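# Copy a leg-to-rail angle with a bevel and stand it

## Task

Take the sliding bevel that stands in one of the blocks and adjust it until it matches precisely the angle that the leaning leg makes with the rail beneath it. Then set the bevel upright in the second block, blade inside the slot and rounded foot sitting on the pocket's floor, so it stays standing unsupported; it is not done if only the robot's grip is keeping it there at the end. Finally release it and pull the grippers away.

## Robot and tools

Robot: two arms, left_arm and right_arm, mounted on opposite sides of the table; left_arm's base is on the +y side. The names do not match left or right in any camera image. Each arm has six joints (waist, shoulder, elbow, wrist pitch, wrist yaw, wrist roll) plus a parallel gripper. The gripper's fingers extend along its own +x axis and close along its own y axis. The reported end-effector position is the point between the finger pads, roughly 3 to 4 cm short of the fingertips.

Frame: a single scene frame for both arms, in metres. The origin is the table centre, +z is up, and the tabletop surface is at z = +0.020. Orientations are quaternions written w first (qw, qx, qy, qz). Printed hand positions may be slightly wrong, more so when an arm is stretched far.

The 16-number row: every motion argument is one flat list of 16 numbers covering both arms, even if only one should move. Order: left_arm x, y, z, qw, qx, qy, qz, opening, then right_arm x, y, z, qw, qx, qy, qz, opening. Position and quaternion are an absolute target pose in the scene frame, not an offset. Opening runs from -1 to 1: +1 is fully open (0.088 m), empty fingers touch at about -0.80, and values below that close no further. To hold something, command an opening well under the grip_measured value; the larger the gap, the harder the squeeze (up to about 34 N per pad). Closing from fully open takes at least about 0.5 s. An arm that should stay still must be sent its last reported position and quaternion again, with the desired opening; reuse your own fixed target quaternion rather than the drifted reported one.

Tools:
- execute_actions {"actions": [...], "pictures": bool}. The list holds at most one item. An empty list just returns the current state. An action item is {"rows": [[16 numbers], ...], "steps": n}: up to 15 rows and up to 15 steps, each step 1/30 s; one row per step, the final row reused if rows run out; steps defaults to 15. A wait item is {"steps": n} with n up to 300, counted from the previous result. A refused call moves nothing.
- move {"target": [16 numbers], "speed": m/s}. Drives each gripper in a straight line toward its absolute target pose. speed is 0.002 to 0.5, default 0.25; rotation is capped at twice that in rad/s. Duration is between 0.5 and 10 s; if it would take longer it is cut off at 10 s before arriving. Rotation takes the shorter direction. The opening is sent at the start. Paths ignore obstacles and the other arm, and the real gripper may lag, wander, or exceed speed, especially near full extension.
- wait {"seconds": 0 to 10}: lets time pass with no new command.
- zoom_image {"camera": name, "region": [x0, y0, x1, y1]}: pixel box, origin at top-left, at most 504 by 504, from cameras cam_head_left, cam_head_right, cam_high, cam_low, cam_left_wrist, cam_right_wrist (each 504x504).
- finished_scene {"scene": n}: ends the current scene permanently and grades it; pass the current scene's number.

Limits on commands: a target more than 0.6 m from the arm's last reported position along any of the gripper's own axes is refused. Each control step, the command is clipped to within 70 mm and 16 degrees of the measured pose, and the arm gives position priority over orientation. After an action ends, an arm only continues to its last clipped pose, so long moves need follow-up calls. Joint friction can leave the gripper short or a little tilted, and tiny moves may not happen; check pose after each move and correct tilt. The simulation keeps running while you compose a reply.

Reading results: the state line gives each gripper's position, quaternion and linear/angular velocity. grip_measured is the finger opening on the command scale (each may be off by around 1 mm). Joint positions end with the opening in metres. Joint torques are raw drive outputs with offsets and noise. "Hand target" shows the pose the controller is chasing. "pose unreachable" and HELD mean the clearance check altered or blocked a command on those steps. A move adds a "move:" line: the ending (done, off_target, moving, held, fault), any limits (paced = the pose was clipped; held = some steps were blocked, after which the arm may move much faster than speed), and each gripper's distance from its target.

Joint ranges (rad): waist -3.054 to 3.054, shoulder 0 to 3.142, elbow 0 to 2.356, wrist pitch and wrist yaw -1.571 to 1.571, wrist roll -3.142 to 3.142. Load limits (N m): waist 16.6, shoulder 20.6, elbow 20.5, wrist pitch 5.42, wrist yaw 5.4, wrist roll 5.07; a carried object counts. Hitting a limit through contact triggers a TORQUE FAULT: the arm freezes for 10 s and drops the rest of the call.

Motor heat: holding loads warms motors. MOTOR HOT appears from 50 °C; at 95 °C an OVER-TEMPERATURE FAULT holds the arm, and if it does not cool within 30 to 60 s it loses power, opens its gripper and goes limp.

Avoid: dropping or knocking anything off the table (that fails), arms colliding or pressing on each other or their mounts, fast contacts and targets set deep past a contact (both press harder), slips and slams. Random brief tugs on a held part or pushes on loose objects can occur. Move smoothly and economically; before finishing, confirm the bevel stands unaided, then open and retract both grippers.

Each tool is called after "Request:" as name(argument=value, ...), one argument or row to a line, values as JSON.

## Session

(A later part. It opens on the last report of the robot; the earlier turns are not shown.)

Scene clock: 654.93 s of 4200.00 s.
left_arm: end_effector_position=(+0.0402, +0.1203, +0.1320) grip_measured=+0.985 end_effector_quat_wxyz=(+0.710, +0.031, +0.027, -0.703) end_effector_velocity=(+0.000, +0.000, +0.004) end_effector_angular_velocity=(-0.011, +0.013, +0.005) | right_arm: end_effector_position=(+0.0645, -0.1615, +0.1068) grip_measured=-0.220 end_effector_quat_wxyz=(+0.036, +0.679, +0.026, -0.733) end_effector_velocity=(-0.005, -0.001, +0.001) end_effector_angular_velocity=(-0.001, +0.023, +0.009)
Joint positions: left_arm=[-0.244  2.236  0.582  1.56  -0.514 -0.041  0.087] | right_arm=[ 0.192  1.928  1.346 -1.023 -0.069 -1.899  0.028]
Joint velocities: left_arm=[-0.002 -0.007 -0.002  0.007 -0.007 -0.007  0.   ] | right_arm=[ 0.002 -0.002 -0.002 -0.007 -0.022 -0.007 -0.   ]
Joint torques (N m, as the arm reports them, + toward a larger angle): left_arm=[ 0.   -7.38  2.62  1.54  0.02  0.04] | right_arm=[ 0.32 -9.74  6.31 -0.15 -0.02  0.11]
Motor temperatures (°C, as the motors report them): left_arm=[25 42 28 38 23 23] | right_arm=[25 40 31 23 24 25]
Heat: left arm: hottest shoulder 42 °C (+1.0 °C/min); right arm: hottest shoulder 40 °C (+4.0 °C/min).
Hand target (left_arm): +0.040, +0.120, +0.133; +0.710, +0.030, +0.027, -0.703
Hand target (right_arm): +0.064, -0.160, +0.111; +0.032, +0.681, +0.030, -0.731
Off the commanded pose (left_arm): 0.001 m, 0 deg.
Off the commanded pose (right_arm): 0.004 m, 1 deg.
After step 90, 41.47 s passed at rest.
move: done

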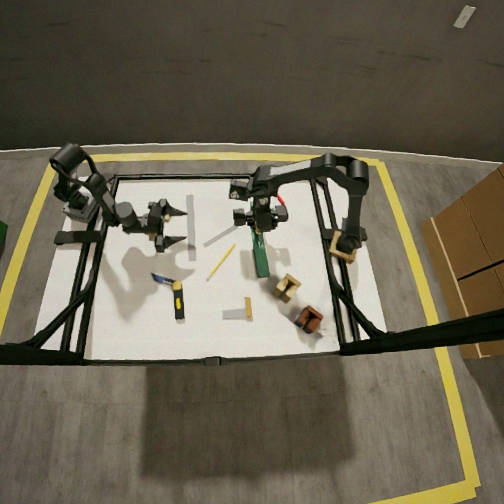

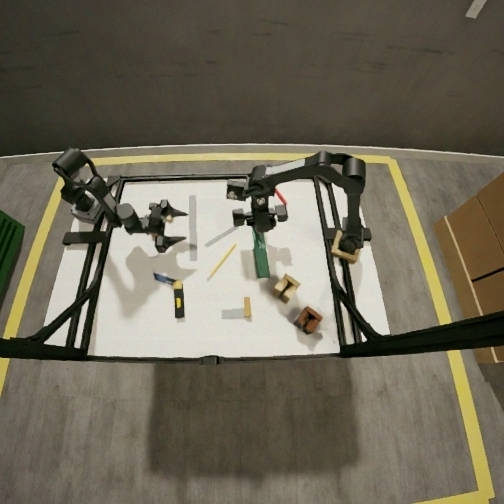

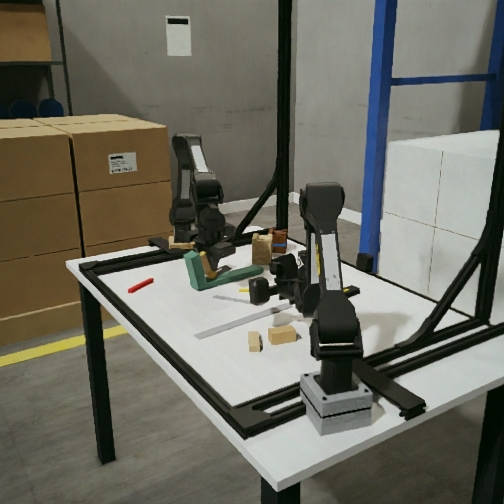

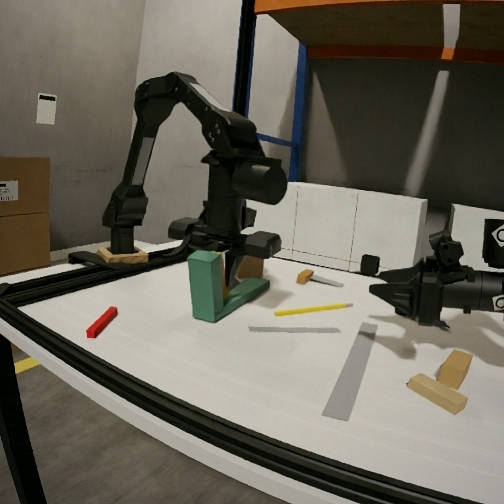

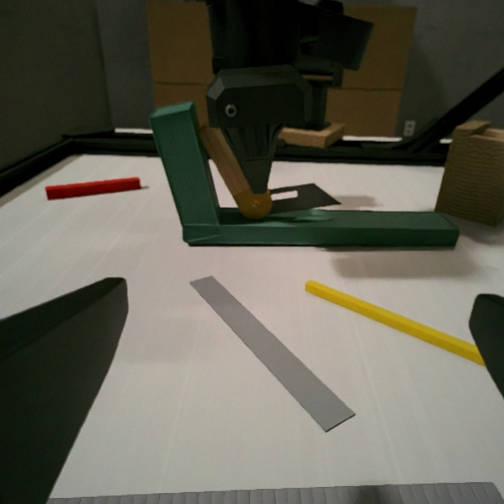

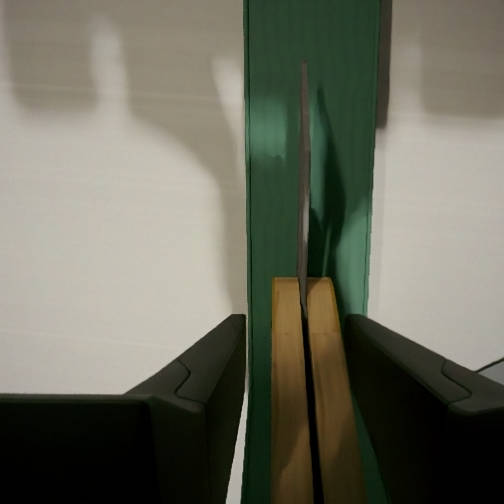

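Request:
move(
  target=[0.04,0.12,0.133,0.710,0.030,0.027,-0.703,1, 0.064,-0.1575,0.1135,0.0319,0.6813,0.0297,-0.7307,-0.22],
  speed=0.005,
)

Request:
zoom_image(
  camera="cam_left_wrist",
  region=[140, 20, 420, 260],
)

Scene clock: 670.93 s of 4200.00 s.
left_arm: end_effector_position=(+0.0402, +0.1203, +0.1320) grip_measured=+0.985 end_effector_quat_wxyz=(+0.710, +0.031, +0.027, -0.703) end_effector_velocity=(-0.002, +0.001, -0.004) end_effector_angular_velocity=(+0.019, +0.012, -0.008) | right_arm: end_effector_position=(+0.0641, -0.1603, +0.1099) grip_measured=-0.220 end_effector_quat_wxyz=(+0.035, +0.679, +0.026, -0.733) end_effector_velocity=(+0.001, -0.002, +0.000) end_effector_angular_velocity=(-0.005, +0.009, -0.000)
Joint positions: left_arm=[-0.244  2.236  0.582  1.56  -0.514 -0.041  0.087] | right_arm=[ 0.194  1.927  1.358 -1.035 -0.069 -1.896  0.028]
Joint velocities: left_arm=[-0.002 -0.002 -0.002 -0.022  0.007 -0.022 -0.   ] | right_arm=[-0.007 -0.002 -0.002 -0.007 -0.007 -0.007 -0.   ]
Joint torques (N m, as the arm reports them, + toward a larger angle): left_arm=[ 0.01 -7.38  2.63  1.53  0.01  0.04] | right_arm=[ 0.32 -9.02  7.15 -0.16 -0.02  0.12]
Motor temperatures (°C, as the motors report them): left_arm=[25 42 28 38 23 23] | right_arm=[25 41 31 23 24 25]
Heat: left arm: hottest shoulder 42 °C (+1.0 °C/min); right arm: hottest shoulder 41 °C (+5.0 °C/min).
Hand target (left_arm): +0.040, +0.120, +0.133; +0.710, +0.030, +0.027, -0.703
Hand target (right_arm): +0.064, -0.157, +0.114; +0.032, +0.681, +0.030, -0.731
Off the commanded pose (left_arm): 0.001 m, 0 deg.
Off the commanded pose (right_arm): 0.005 m, 1 deg.
After step 90, 11.27 s passed at rest.
move: done

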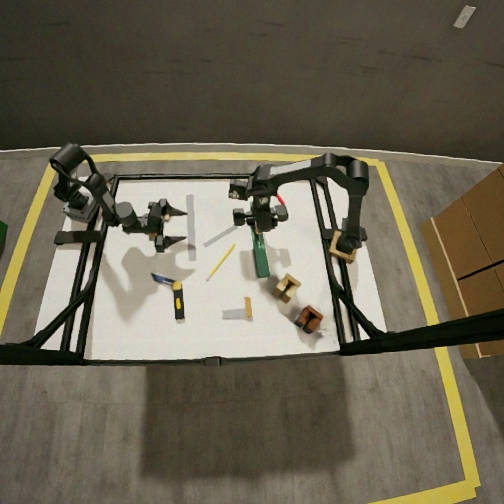

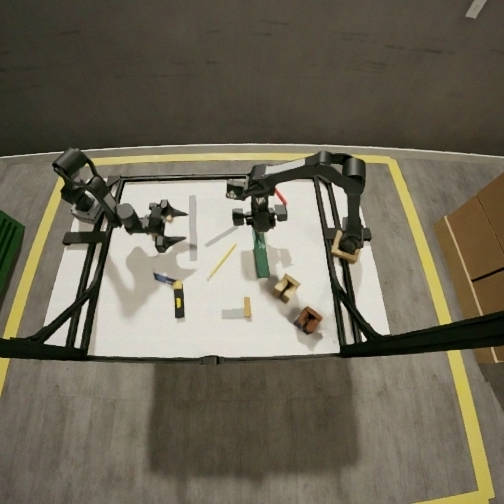

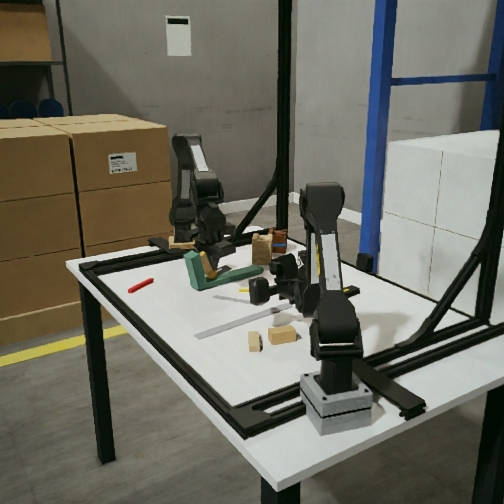

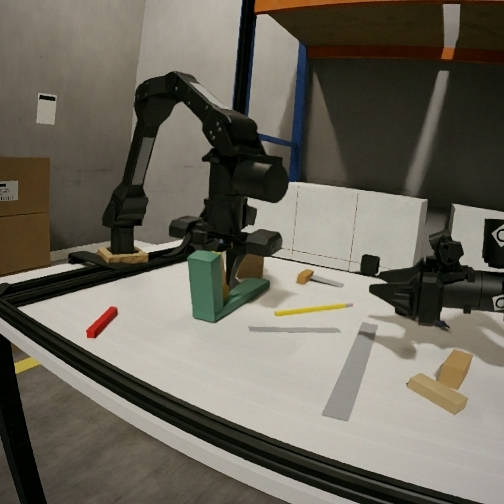

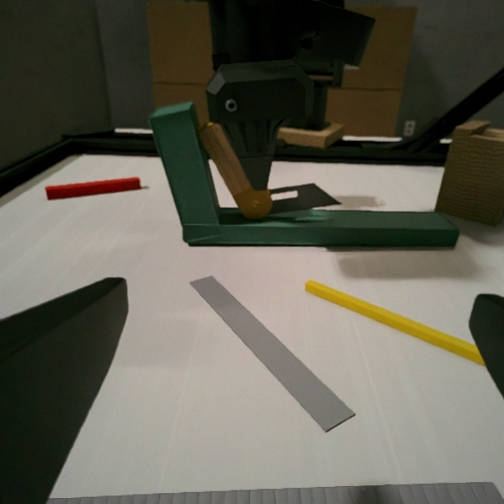

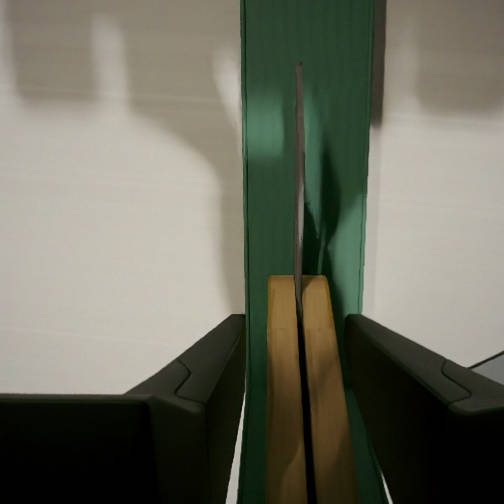

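Region (140, 20, 420, 260) of cam_left_wrist's 504x504 image, scaled by 1.800, with more detail than that image has; it fills the top 432 rows of this view, and the rest is white.

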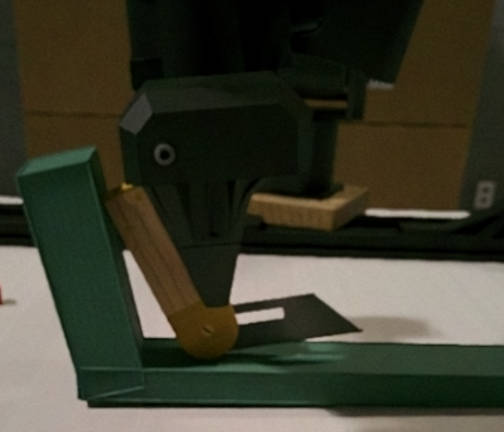

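Request:
move(
  target=[0.04,0.12,0.133,0.710,0.030,0.027,-0.703,1, 0.0641,-0.1590,0.1115,0.0319,0.6813,0.0297,-0.7307,-0.52],
  speed=0.005,
)

Request:
zoom_image(
  camera="cam_left_wrist",
  region=[140, 20, 420, 260],
)

Scene clock: 683.70 s of 4200.00 s.
left_arm: end_effector_position=(+0.0402, +0.1203, +0.1320) grip_measured=+0.985 end_effector_quat_wxyz=(+0.710, +0.031, +0.027, -0.703) end_effector_velocity=(-0.000, -0.000, +0.000) end_effector_angular_velocity=(+0.002, -0.009, +0.004) | right_arm: end_effector_position=(+0.0642, -0.1599, +0.1099) grip_measured=-0.418 end_effector_quat_wxyz=(+0.035, +0.679, +0.027, -0.732) end_effector_velocity=(-0.000, +0.001, -0.001) end_effector_angular_velocity=(+0.005, +0.007, +0.005)
Joint positions: left_arm=[-0.244  2.236  0.582  1.56  -0.514 -0.041  0.087] | right_arm=[ 0.194  1.927  1.358 -1.034 -0.069 -1.896  0.019]
Joint velocities: left_arm=[-0.002 -0.002  0.002 -0.007 -0.007  0.007 -0.   ] | right_arm=[-0.002  0.002 -0.002  0.007 -0.007 -0.007 -0.   ]
Joint torques (N m, as the arm reports them, + toward a larger angle): left_arm=[ 0.   -7.38  2.61  1.54  0.02  0.02] | right_arm=[ 0.16 -9.3   5.52  0.34 -0.02  0.07]
Motor temperatures (°C, as the motors report them): left_arm=[25 42 27 38 23 23] | right_arm=[25 41 32 23 24 25]
Heat: left arm: hottest shoulder 42 °C (+1.0 °C/min); right arm: hottest shoulder 41 °C (+3.0 °C/min).
Hand target (left_arm): +0.040, +0.120, +0.133; +0.710, +0.030, +0.027, -0.703
Hand target (right_arm): +0.064, -0.159, +0.111; +0.032, +0.681, +0.030, -0.731
Off the commanded pose (left_arm): 0.001 m, 0 deg.
Off the commanded pose (right_arm): 0.002 m, 1 deg.
After step 90, 8.43 s passed at rest.
move: done

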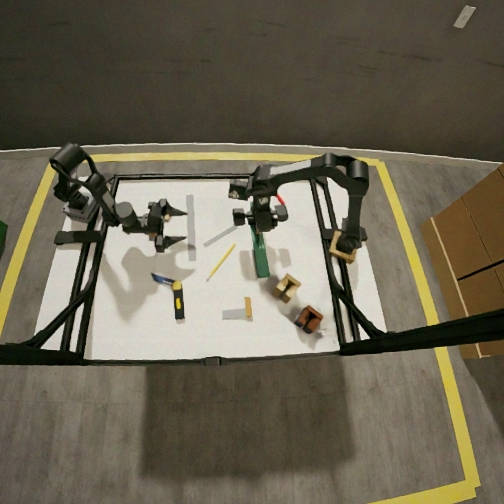

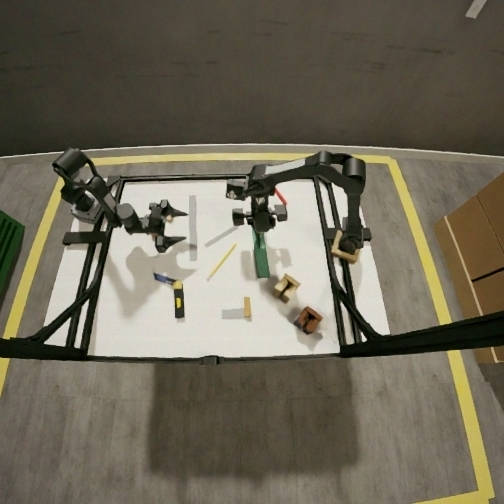

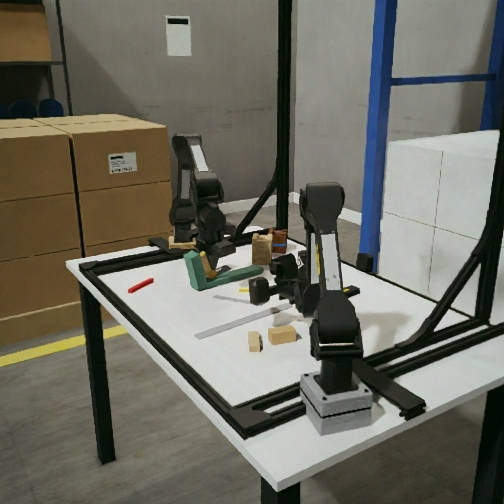

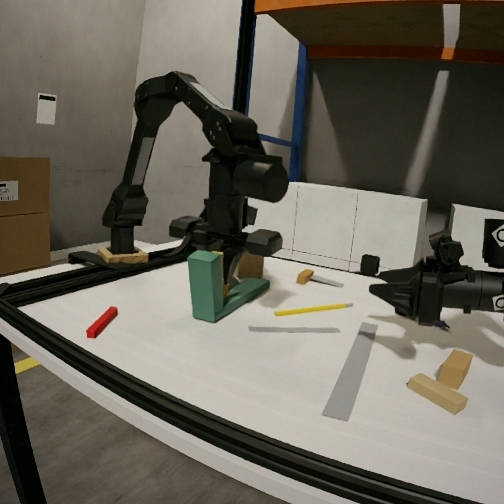

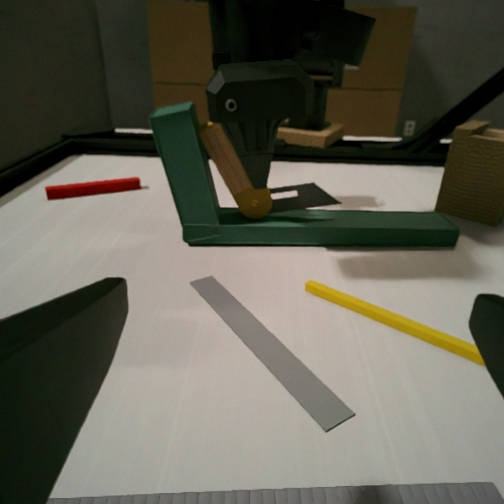

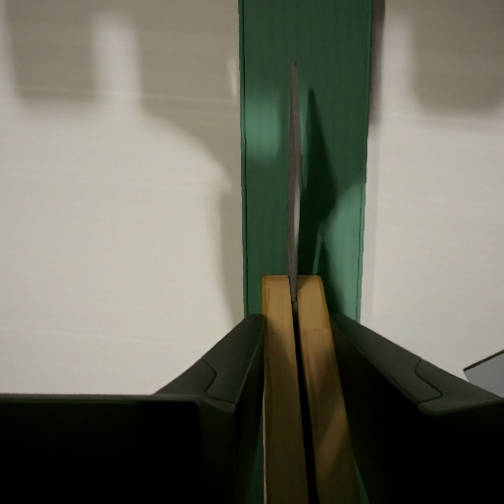

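Region (140, 20, 420, 260) of cam_left_wrist's 504x504 image, scaled by 1.800, with more detail than that image has; it fills the top 432 rows of this view, and the rest is white.

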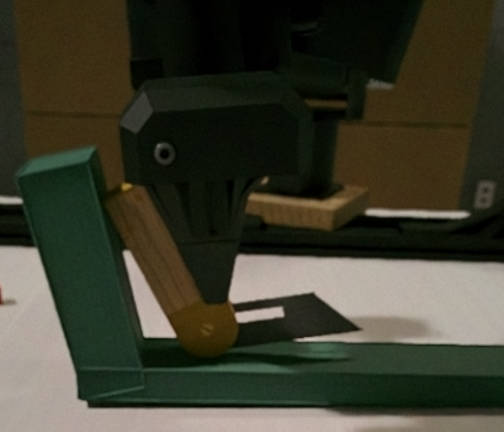

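Request:
move(
  target=[0.04,0.12,0.133,0.710,0.030,0.027,-0.703,1, 0.079,-0.1580,0.1105,0.0319,0.6813,0.0297,-0.7307,-0.52],
  speed=0.004,
)

Request:
zoom_image(
  camera="cam_left_wrist",
  region=[140, 20, 420, 260],
)

Scene clock: 695.87 s of 4200.00 s.
left_arm: end_effector_position=(+0.0401, +0.1203, +0.1322) grip_measured=+0.985 end_effector_quat_wxyz=(+0.710, +0.031, +0.027, -0.703) end_effector_velocity=(+0.003, +0.002, -0.002) end_effector_angular_velocity=(+0.010, -0.000, +0.020) | right_arm: end_effector_position=(+0.0645, -0.1600, +0.1109) grip_measured=-0.417 end_effector_quat_wxyz=(+0.041, +0.672, +0.037, -0.738) end_effector_velocity=(-0.001, -0.002, +0.002) end_effector_angular_velocity=(+0.000, +0.008, +0.005)
Joint positions: left_arm=[-0.244  2.236  0.582  1.56  -0.513 -0.041  0.087] | right_arm=[ 0.185  1.927  1.361 -1.039 -0.087 -1.929  0.019]
Joint velocities: left_arm=[-0.002 -0.002 -0.007 -0.007 -0.022 -0.007 -0.   ] | right_arm=[-0.002 -0.007 -0.002 -0.007 -0.007 -0.007 -0.   ]
Joint torques (N m, as the arm reports them, + toward a larger angle): left_arm=[ 0.01 -7.37  2.62  1.54  0.02  0.02] | right_arm=[-2.37 -7.17  7.91  0.26  0.72 -0.13]
Motor temperatures (°C, as the motors report them): left_arm=[25 42 27 38 23 23] | right_arm=[25 41 32 23 24 25]
Heat: left arm: hottest shoulder 42 °C (+1.0 °C/min); right arm: hottest shoulder 41 °C (+2.0 °C/min).
Hand target (left_arm): +0.040, +0.120, +0.133; +0.710, +0.030, +0.027, -0.703
Hand target (right_arm): +0.079, -0.158, +0.111; +0.032, +0.681, +0.030, -0.731
Off the commanded pose (left_arm): 0.001 m, 0 deg.
Off the commanded pose (right_arm): 0.015 m, 2 deg.
move: off_target (right_arm)

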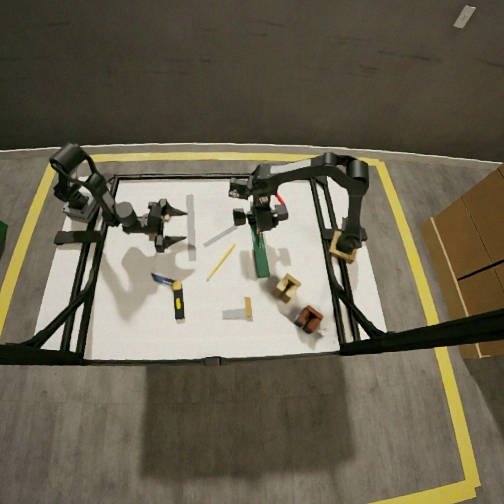

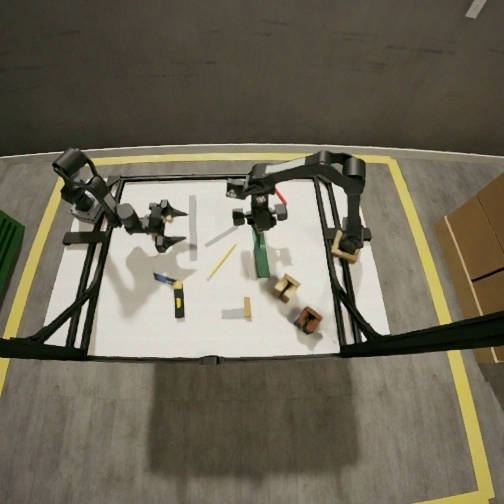

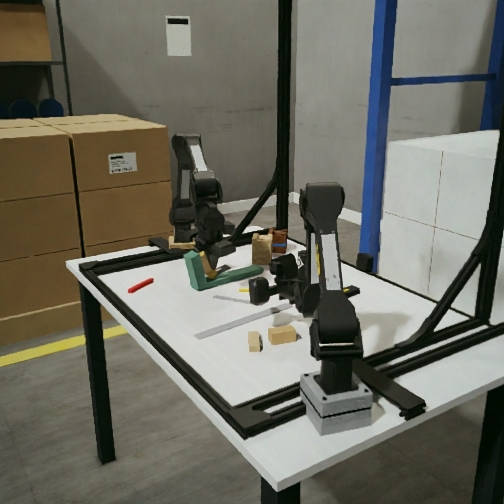

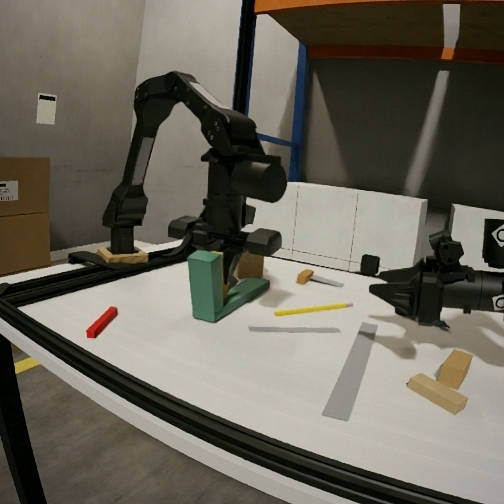

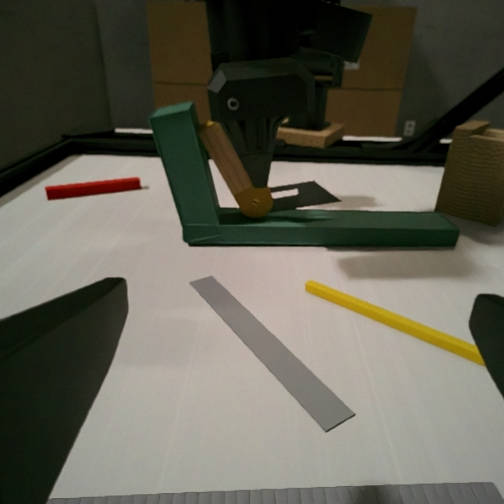

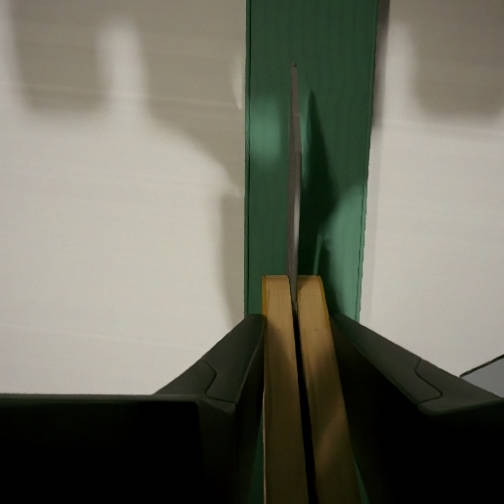

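Region (140, 20, 420, 260) of cam_left_wrist's 504x504 image, scaled by 1.800, with more detail than that image has; it fills the top 432 rows of this view, and the rest is white.

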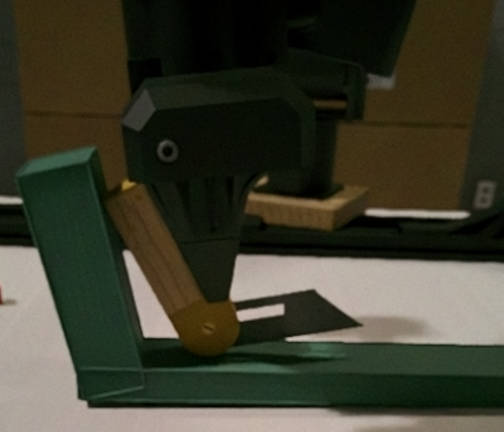

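Request:
move(
  target=[0.04,0.12,0.133,0.710,0.030,0.027,-0.703,1, 0.067,-0.1590,0.1105,0.0300,0.7247,0.0316,-0.6877,-0.8],
  speed=0.01,
)

Request:
zoom_image(
  camera="cam_left_wrist",
  region=[140, 20, 420, 260],
)

Scene clock: 746.00 s of 4200.00 s.
left_arm: end_effector_position=(+0.0402, +0.1202, +0.1323) grip_measured=+0.985 end_effector_quat_wxyz=(+0.710, +0.031, +0.027, -0.703) end_effector_velocity=(+0.003, +0.002, -0.005) end_effector_angular_velocity=(+0.023, -0.006, +0.010) | right_arm: end_effector_position=(+0.0661, -0.1568, +0.1100) grip_measured=-0.417 end_effector_quat_wxyz=(+0.032, +0.721, +0.033, -0.692) end_effector_velocity=(-0.002, +0.001, +0.000) end_effector_angular_velocity=(+0.008, +0.006, +0.010)
Joint positions: left_arm=[-0.244  2.235  0.582  1.559 -0.513 -0.041  0.087] | right_arm=[ 0.238  1.906  1.33  -0.984  0.04  -1.855  0.019]
Joint velocities: left_arm=[ 0.002 -0.002 -0.007 -0.022 -0.007 -0.007  0.   ] | right_arm=[ 0.002 -0.002 -0.002  0.007 -0.007 -0.007  0.   ]
Joint torques (N m, as the arm reports them, + toward a larger angle): left_arm=[-0.02 -7.29  2.63  1.56  0.    0.01] | right_arm=[ 0.1  -9.73  4.32  0.39  0.37  0.14]
Motor temperatures (°C, as the motors report them): left_arm=[25 42 27 39 23 23] | right_arm=[25 40 33 24 24 25]
Heat: left arm: hottest shoulder 42 °C (+0.0 °C/min); right arm: hottest shoulder 40 °C (-1.0 °C/min).
Hand target (left_arm): +0.040, +0.120, +0.133; +0.710, +0.030, +0.027, -0.703
Hand target (right_arm): +0.067, -0.159, +0.111; +0.030, +0.725, +0.032, -0.688
Off the commanded pose (left_arm): 0.001 m, 0 deg.
Off the commanded pose (right_arm): 0.002 m, 1 deg.
move: done

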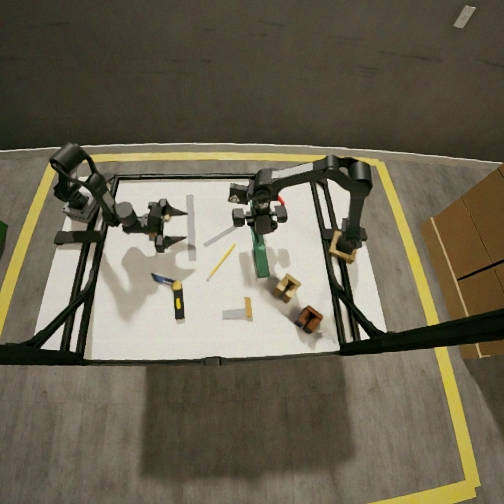

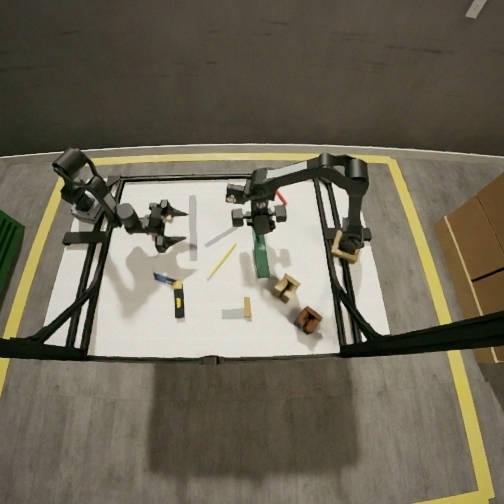

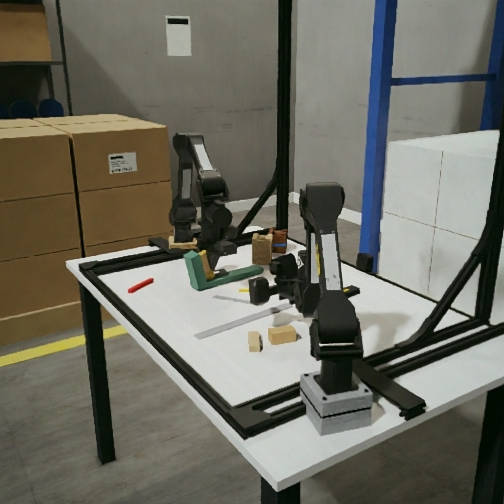

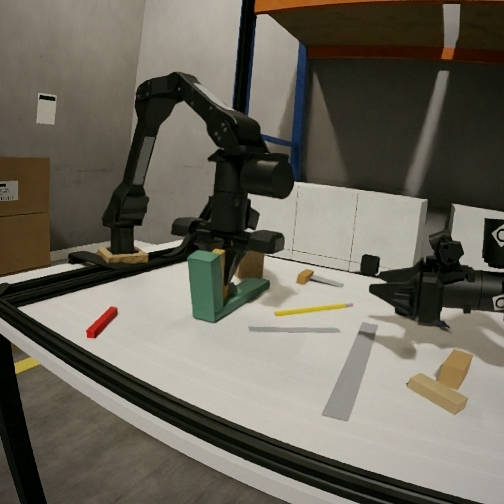

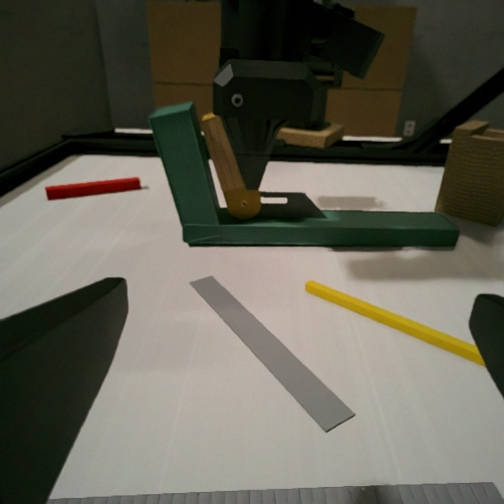

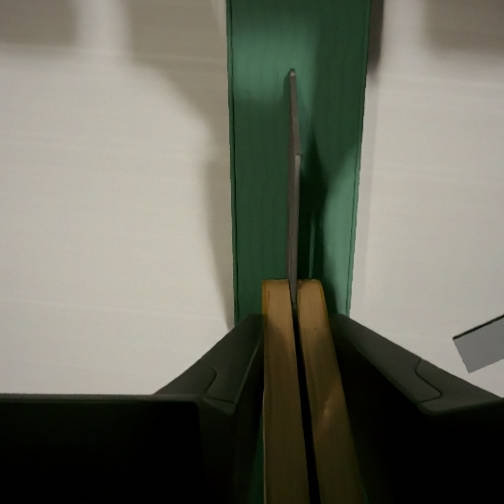

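Region (140, 20, 420, 260) of cam_left_wrist's 504x504 image, scaled by 1.800, with more detail than that image has; it fills the top 432 rows of this view, and the rest is white.

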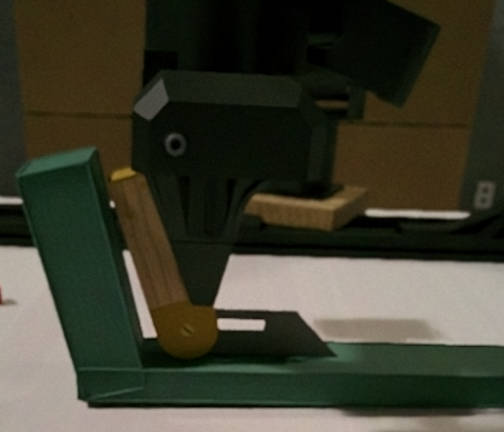

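Request:
move(
  target=[0.04,0.12,0.133,0.710,0.030,0.027,-0.703,1, 0.0705,-0.1590,0.1095,0.0289,0.7483,0.0327,-0.6619,-0.8],
  speed=0.005,
)

Request:
zoom_image(
  camera="cam_left_wrist",
  region=[140, 60, 340, 240],
)

Scene clock: 770.40 s of 4200.00 s.
left_arm: end_effector_position=(+0.0402, +0.1202, +0.1322) grip_measured=+0.985 end_effector_quat_wxyz=(+0.710, +0.031, +0.027, -0.703) end_effector_velocity=(+0.000, +0.001, +0.001) end_effector_angular_velocity=(+0.002, +0.006, +0.005) | right_arm: end_effector_position=(+0.0696, -0.1560, +0.1095) grip_measured=-0.417 end_effector_quat_wxyz=(+0.029, +0.745, +0.035, -0.666) end_effector_velocity=(-0.001, -0.002, +0.000) end_effector_angular_velocity=(-0.005, +0.009, -0.009)
Joint positions: left_arm=[-0.244  2.235  0.582  1.559 -0.513 -0.041  0.087] | right_arm=[ 0.258  1.895  1.311 -0.954  0.108 -1.836  0.019]
Joint velocities: left_arm=[-0.002 -0.007 -0.002 -0.007 -0.007 -0.007 -0.   ] | right_arm=[-0.002 -0.002 -0.002 -0.007 -0.007  0.007 -0.   ]
Joint torques (N m, as the arm reports them, + toward a larger angle): left_arm=[-0.03 -7.3   2.61  1.56  0.    0.02] | right_arm=[ 0.06 -9.61  4.13  0.31  0.42  0.12]
Motor temperatures (°C, as the motors report them): left_arm=[25 42 27 39 23 23] | right_arm=[25 41 31 24 24 25]
Heat: left arm: hottest shoulder 42 °C (+0.0 °C/min); right arm: hottest shoulder 41 °C (+2.0 °C/min).
Hand target (left_arm): +0.040, +0.120, +0.133; +0.710, +0.030, +0.027, -0.703
Hand target (right_arm): +0.070, -0.159, +0.110; +0.029, +0.748, +0.033, -0.662
Off the commanded pose (left_arm): 0.001 m, 0 deg.
Off the commanded pose (right_arm): 0.003 m, 1 deg.
move: done

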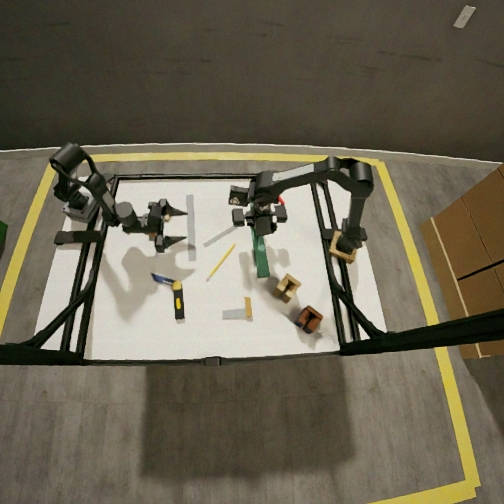

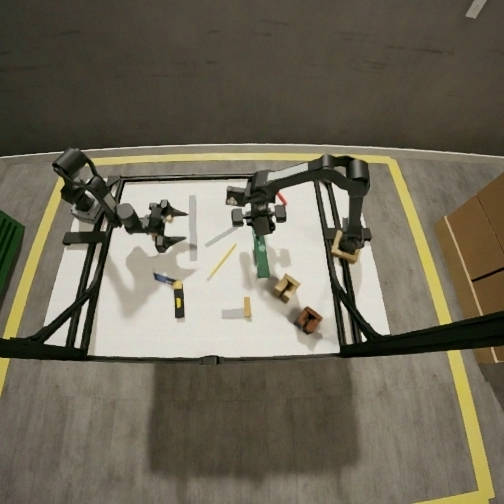

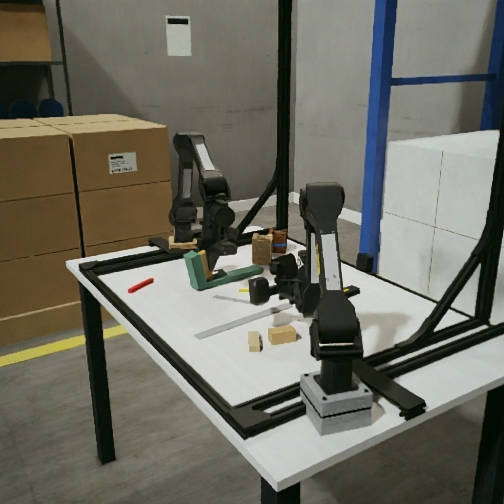

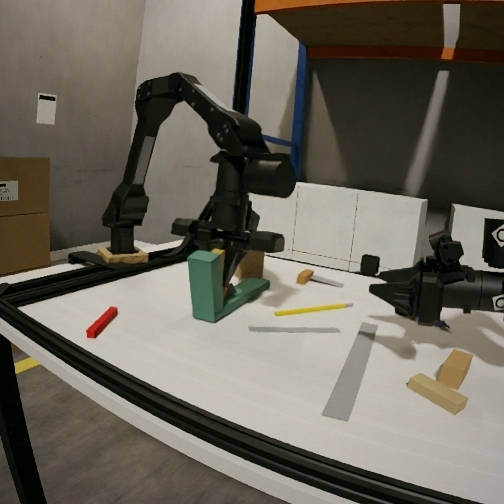

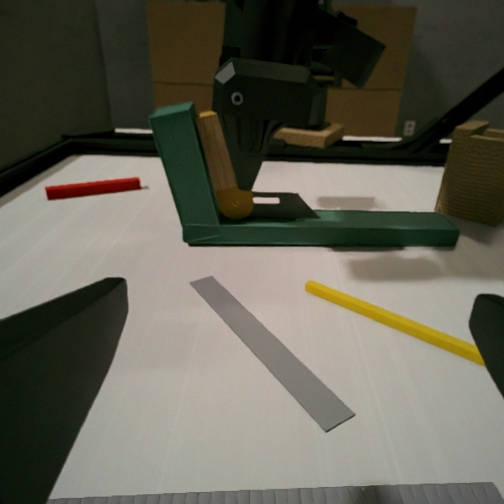

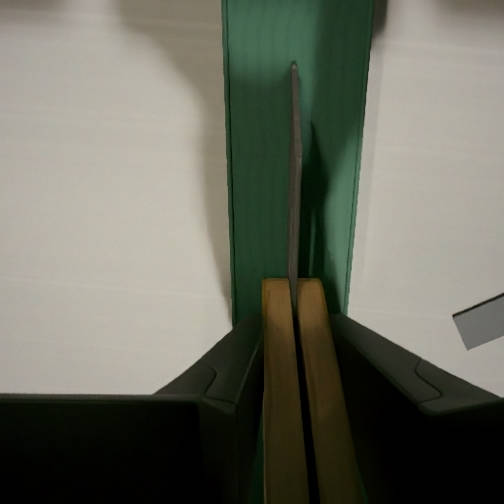

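Region (140, 60, 340, 240) of cam_left_wrist's 504x504 image, scaled by 2.520, with more detail than that image has; it fills the top 454 rows of this view, and the rest is white.

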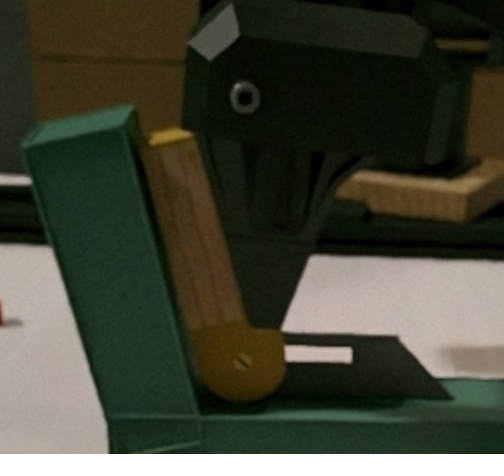

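Request:
zoom_image(
  camera="cam_left_wrist",
  region=[170, 90, 300, 240],
)

Region (170, 90, 300, 240) of cam_left_wrist's 504x504 image, scaled by 3.360, with more detail than that image has; it fills the left 437 columns of this view, and the rest is white.

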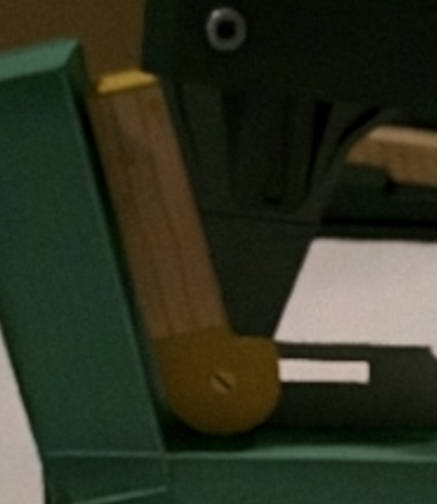

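Request:
move(
  target=[0.04,0.12,0.133,0.710,0.030,0.027,-0.703,1, 0.0725,-0.1590,0.1090,0.0284,0.7568,0.0330,-0.6521,-0.8],
  speed=0.004,
)

Request:
zoom_image(
  camera="cam_left_wrist",
  region=[170, 90, 300, 240],
)

Scene clock: 808.53 s of 4200.00 s.
left_arm: end_effector_position=(+0.0402, +0.1202, +0.1322) grip_measured=+0.985 end_effector_quat_wxyz=(+0.710, +0.031, +0.027, -0.703) end_effector_velocity=(-0.002, +0.001, +0.002) end_effector_angular_velocity=(-0.006, -0.003, -0.010) | right_arm: end_effector_position=(+0.0715, -0.1563, +0.1094) grip_measured=-0.417 end_effector_quat_wxyz=(+0.029, +0.754, +0.035, -0.656) end_effector_velocity=(-0.000, +0.001, +0.000) end_effector_angular_velocity=(+0.007, +0.006, +0.005)
Joint positions: left_arm=[-0.244  2.235  0.582  1.559 -0.513 -0.041  0.087] | right_arm=[ 0.263  1.892  1.303 -0.944  0.133 -1.833  0.019]
Joint velocities: left_arm=[-0.002 -0.002 -0.002  0.007  0.007  0.007 -0.   ] | right_arm=[-0.002 -0.002 -0.002  0.007 -0.007 -0.007 -0.   ]
Joint torques (N m, as the arm reports them, + toward a larger angle): left_arm=[-0.01 -7.28  2.62  1.59 -0.01  0.02] | right_arm=[ 0.07 -9.3   4.25  0.43  0.43  0.13]
Motor temperatures (°C, as the motors report them): left_arm=[25 42 27 39 23 23] | right_arm=[25 42 30 24 24 25]
Heat: left arm: hottest shoulder 42 °C (+0.0 °C/min); right arm: hottest shoulder 42 °C (+2.0 °C/min).
Hand target (left_arm): +0.040, +0.120, +0.133; +0.710, +0.030, +0.027, -0.703
Hand target (right_arm): +0.073, -0.159, +0.109; +0.028, +0.757, +0.033, -0.652
Off the commanded pose (left_arm): 0.001 m, 0 deg.
Off the commanded pose (right_arm): 0.003 m, 1 deg.
move: done

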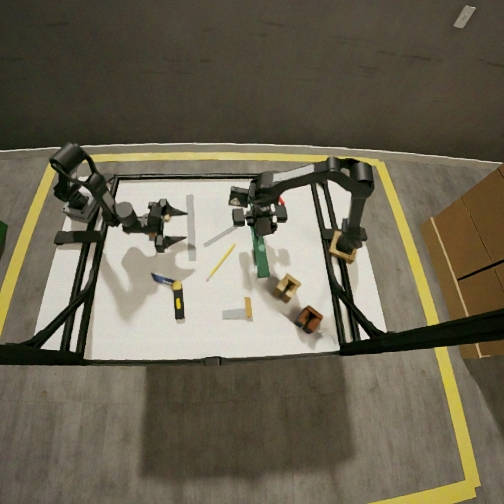

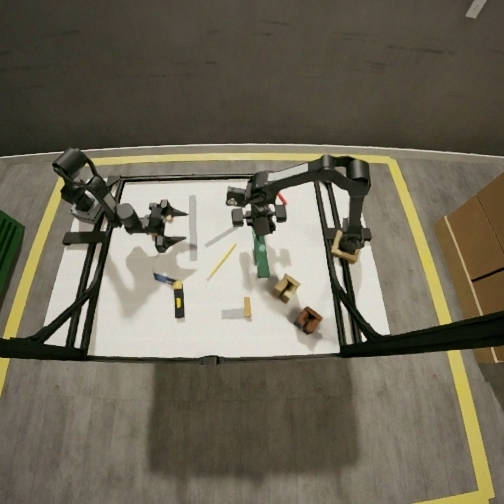

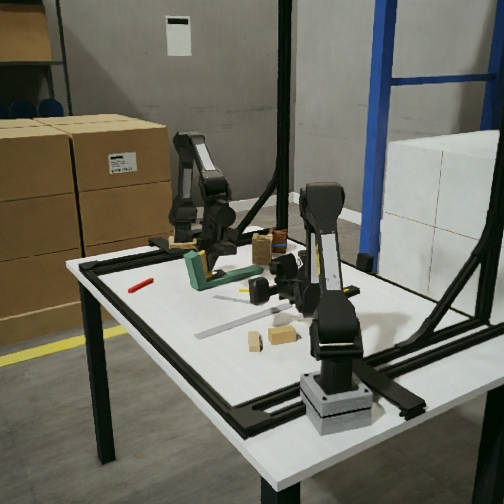

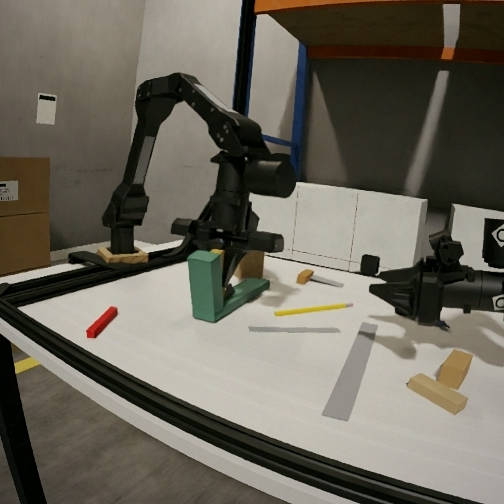

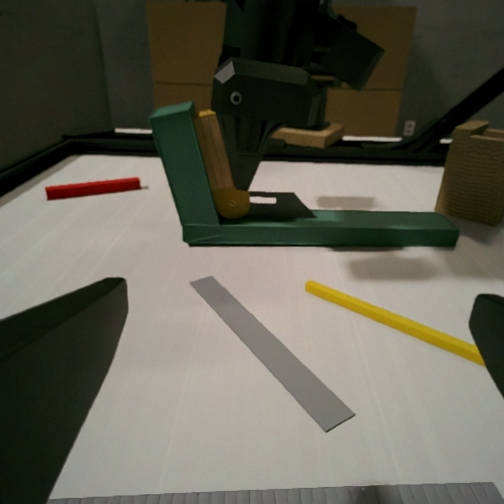

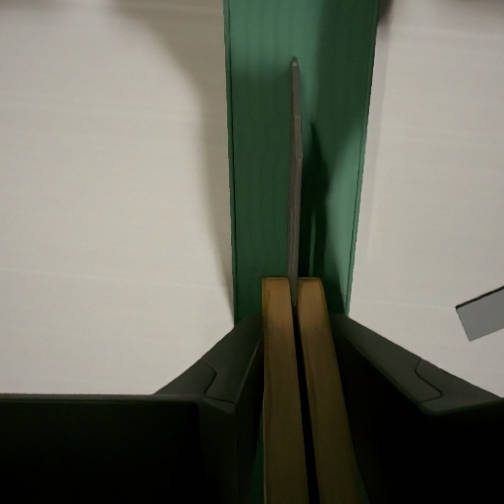

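Region (170, 90, 300, 240) of cam_left_wrist's 504x504 image, scaled by 3.360, with more detail than that image has; it fills the left 437 columns of this view, and the rest is white.

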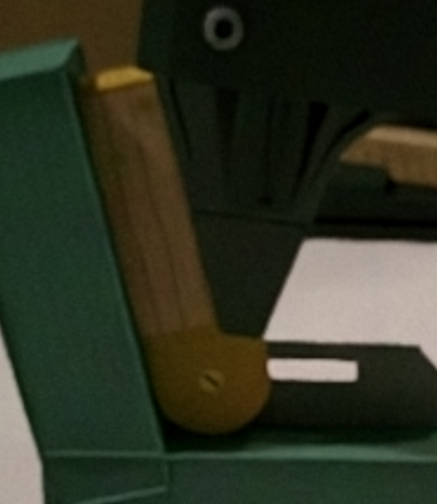

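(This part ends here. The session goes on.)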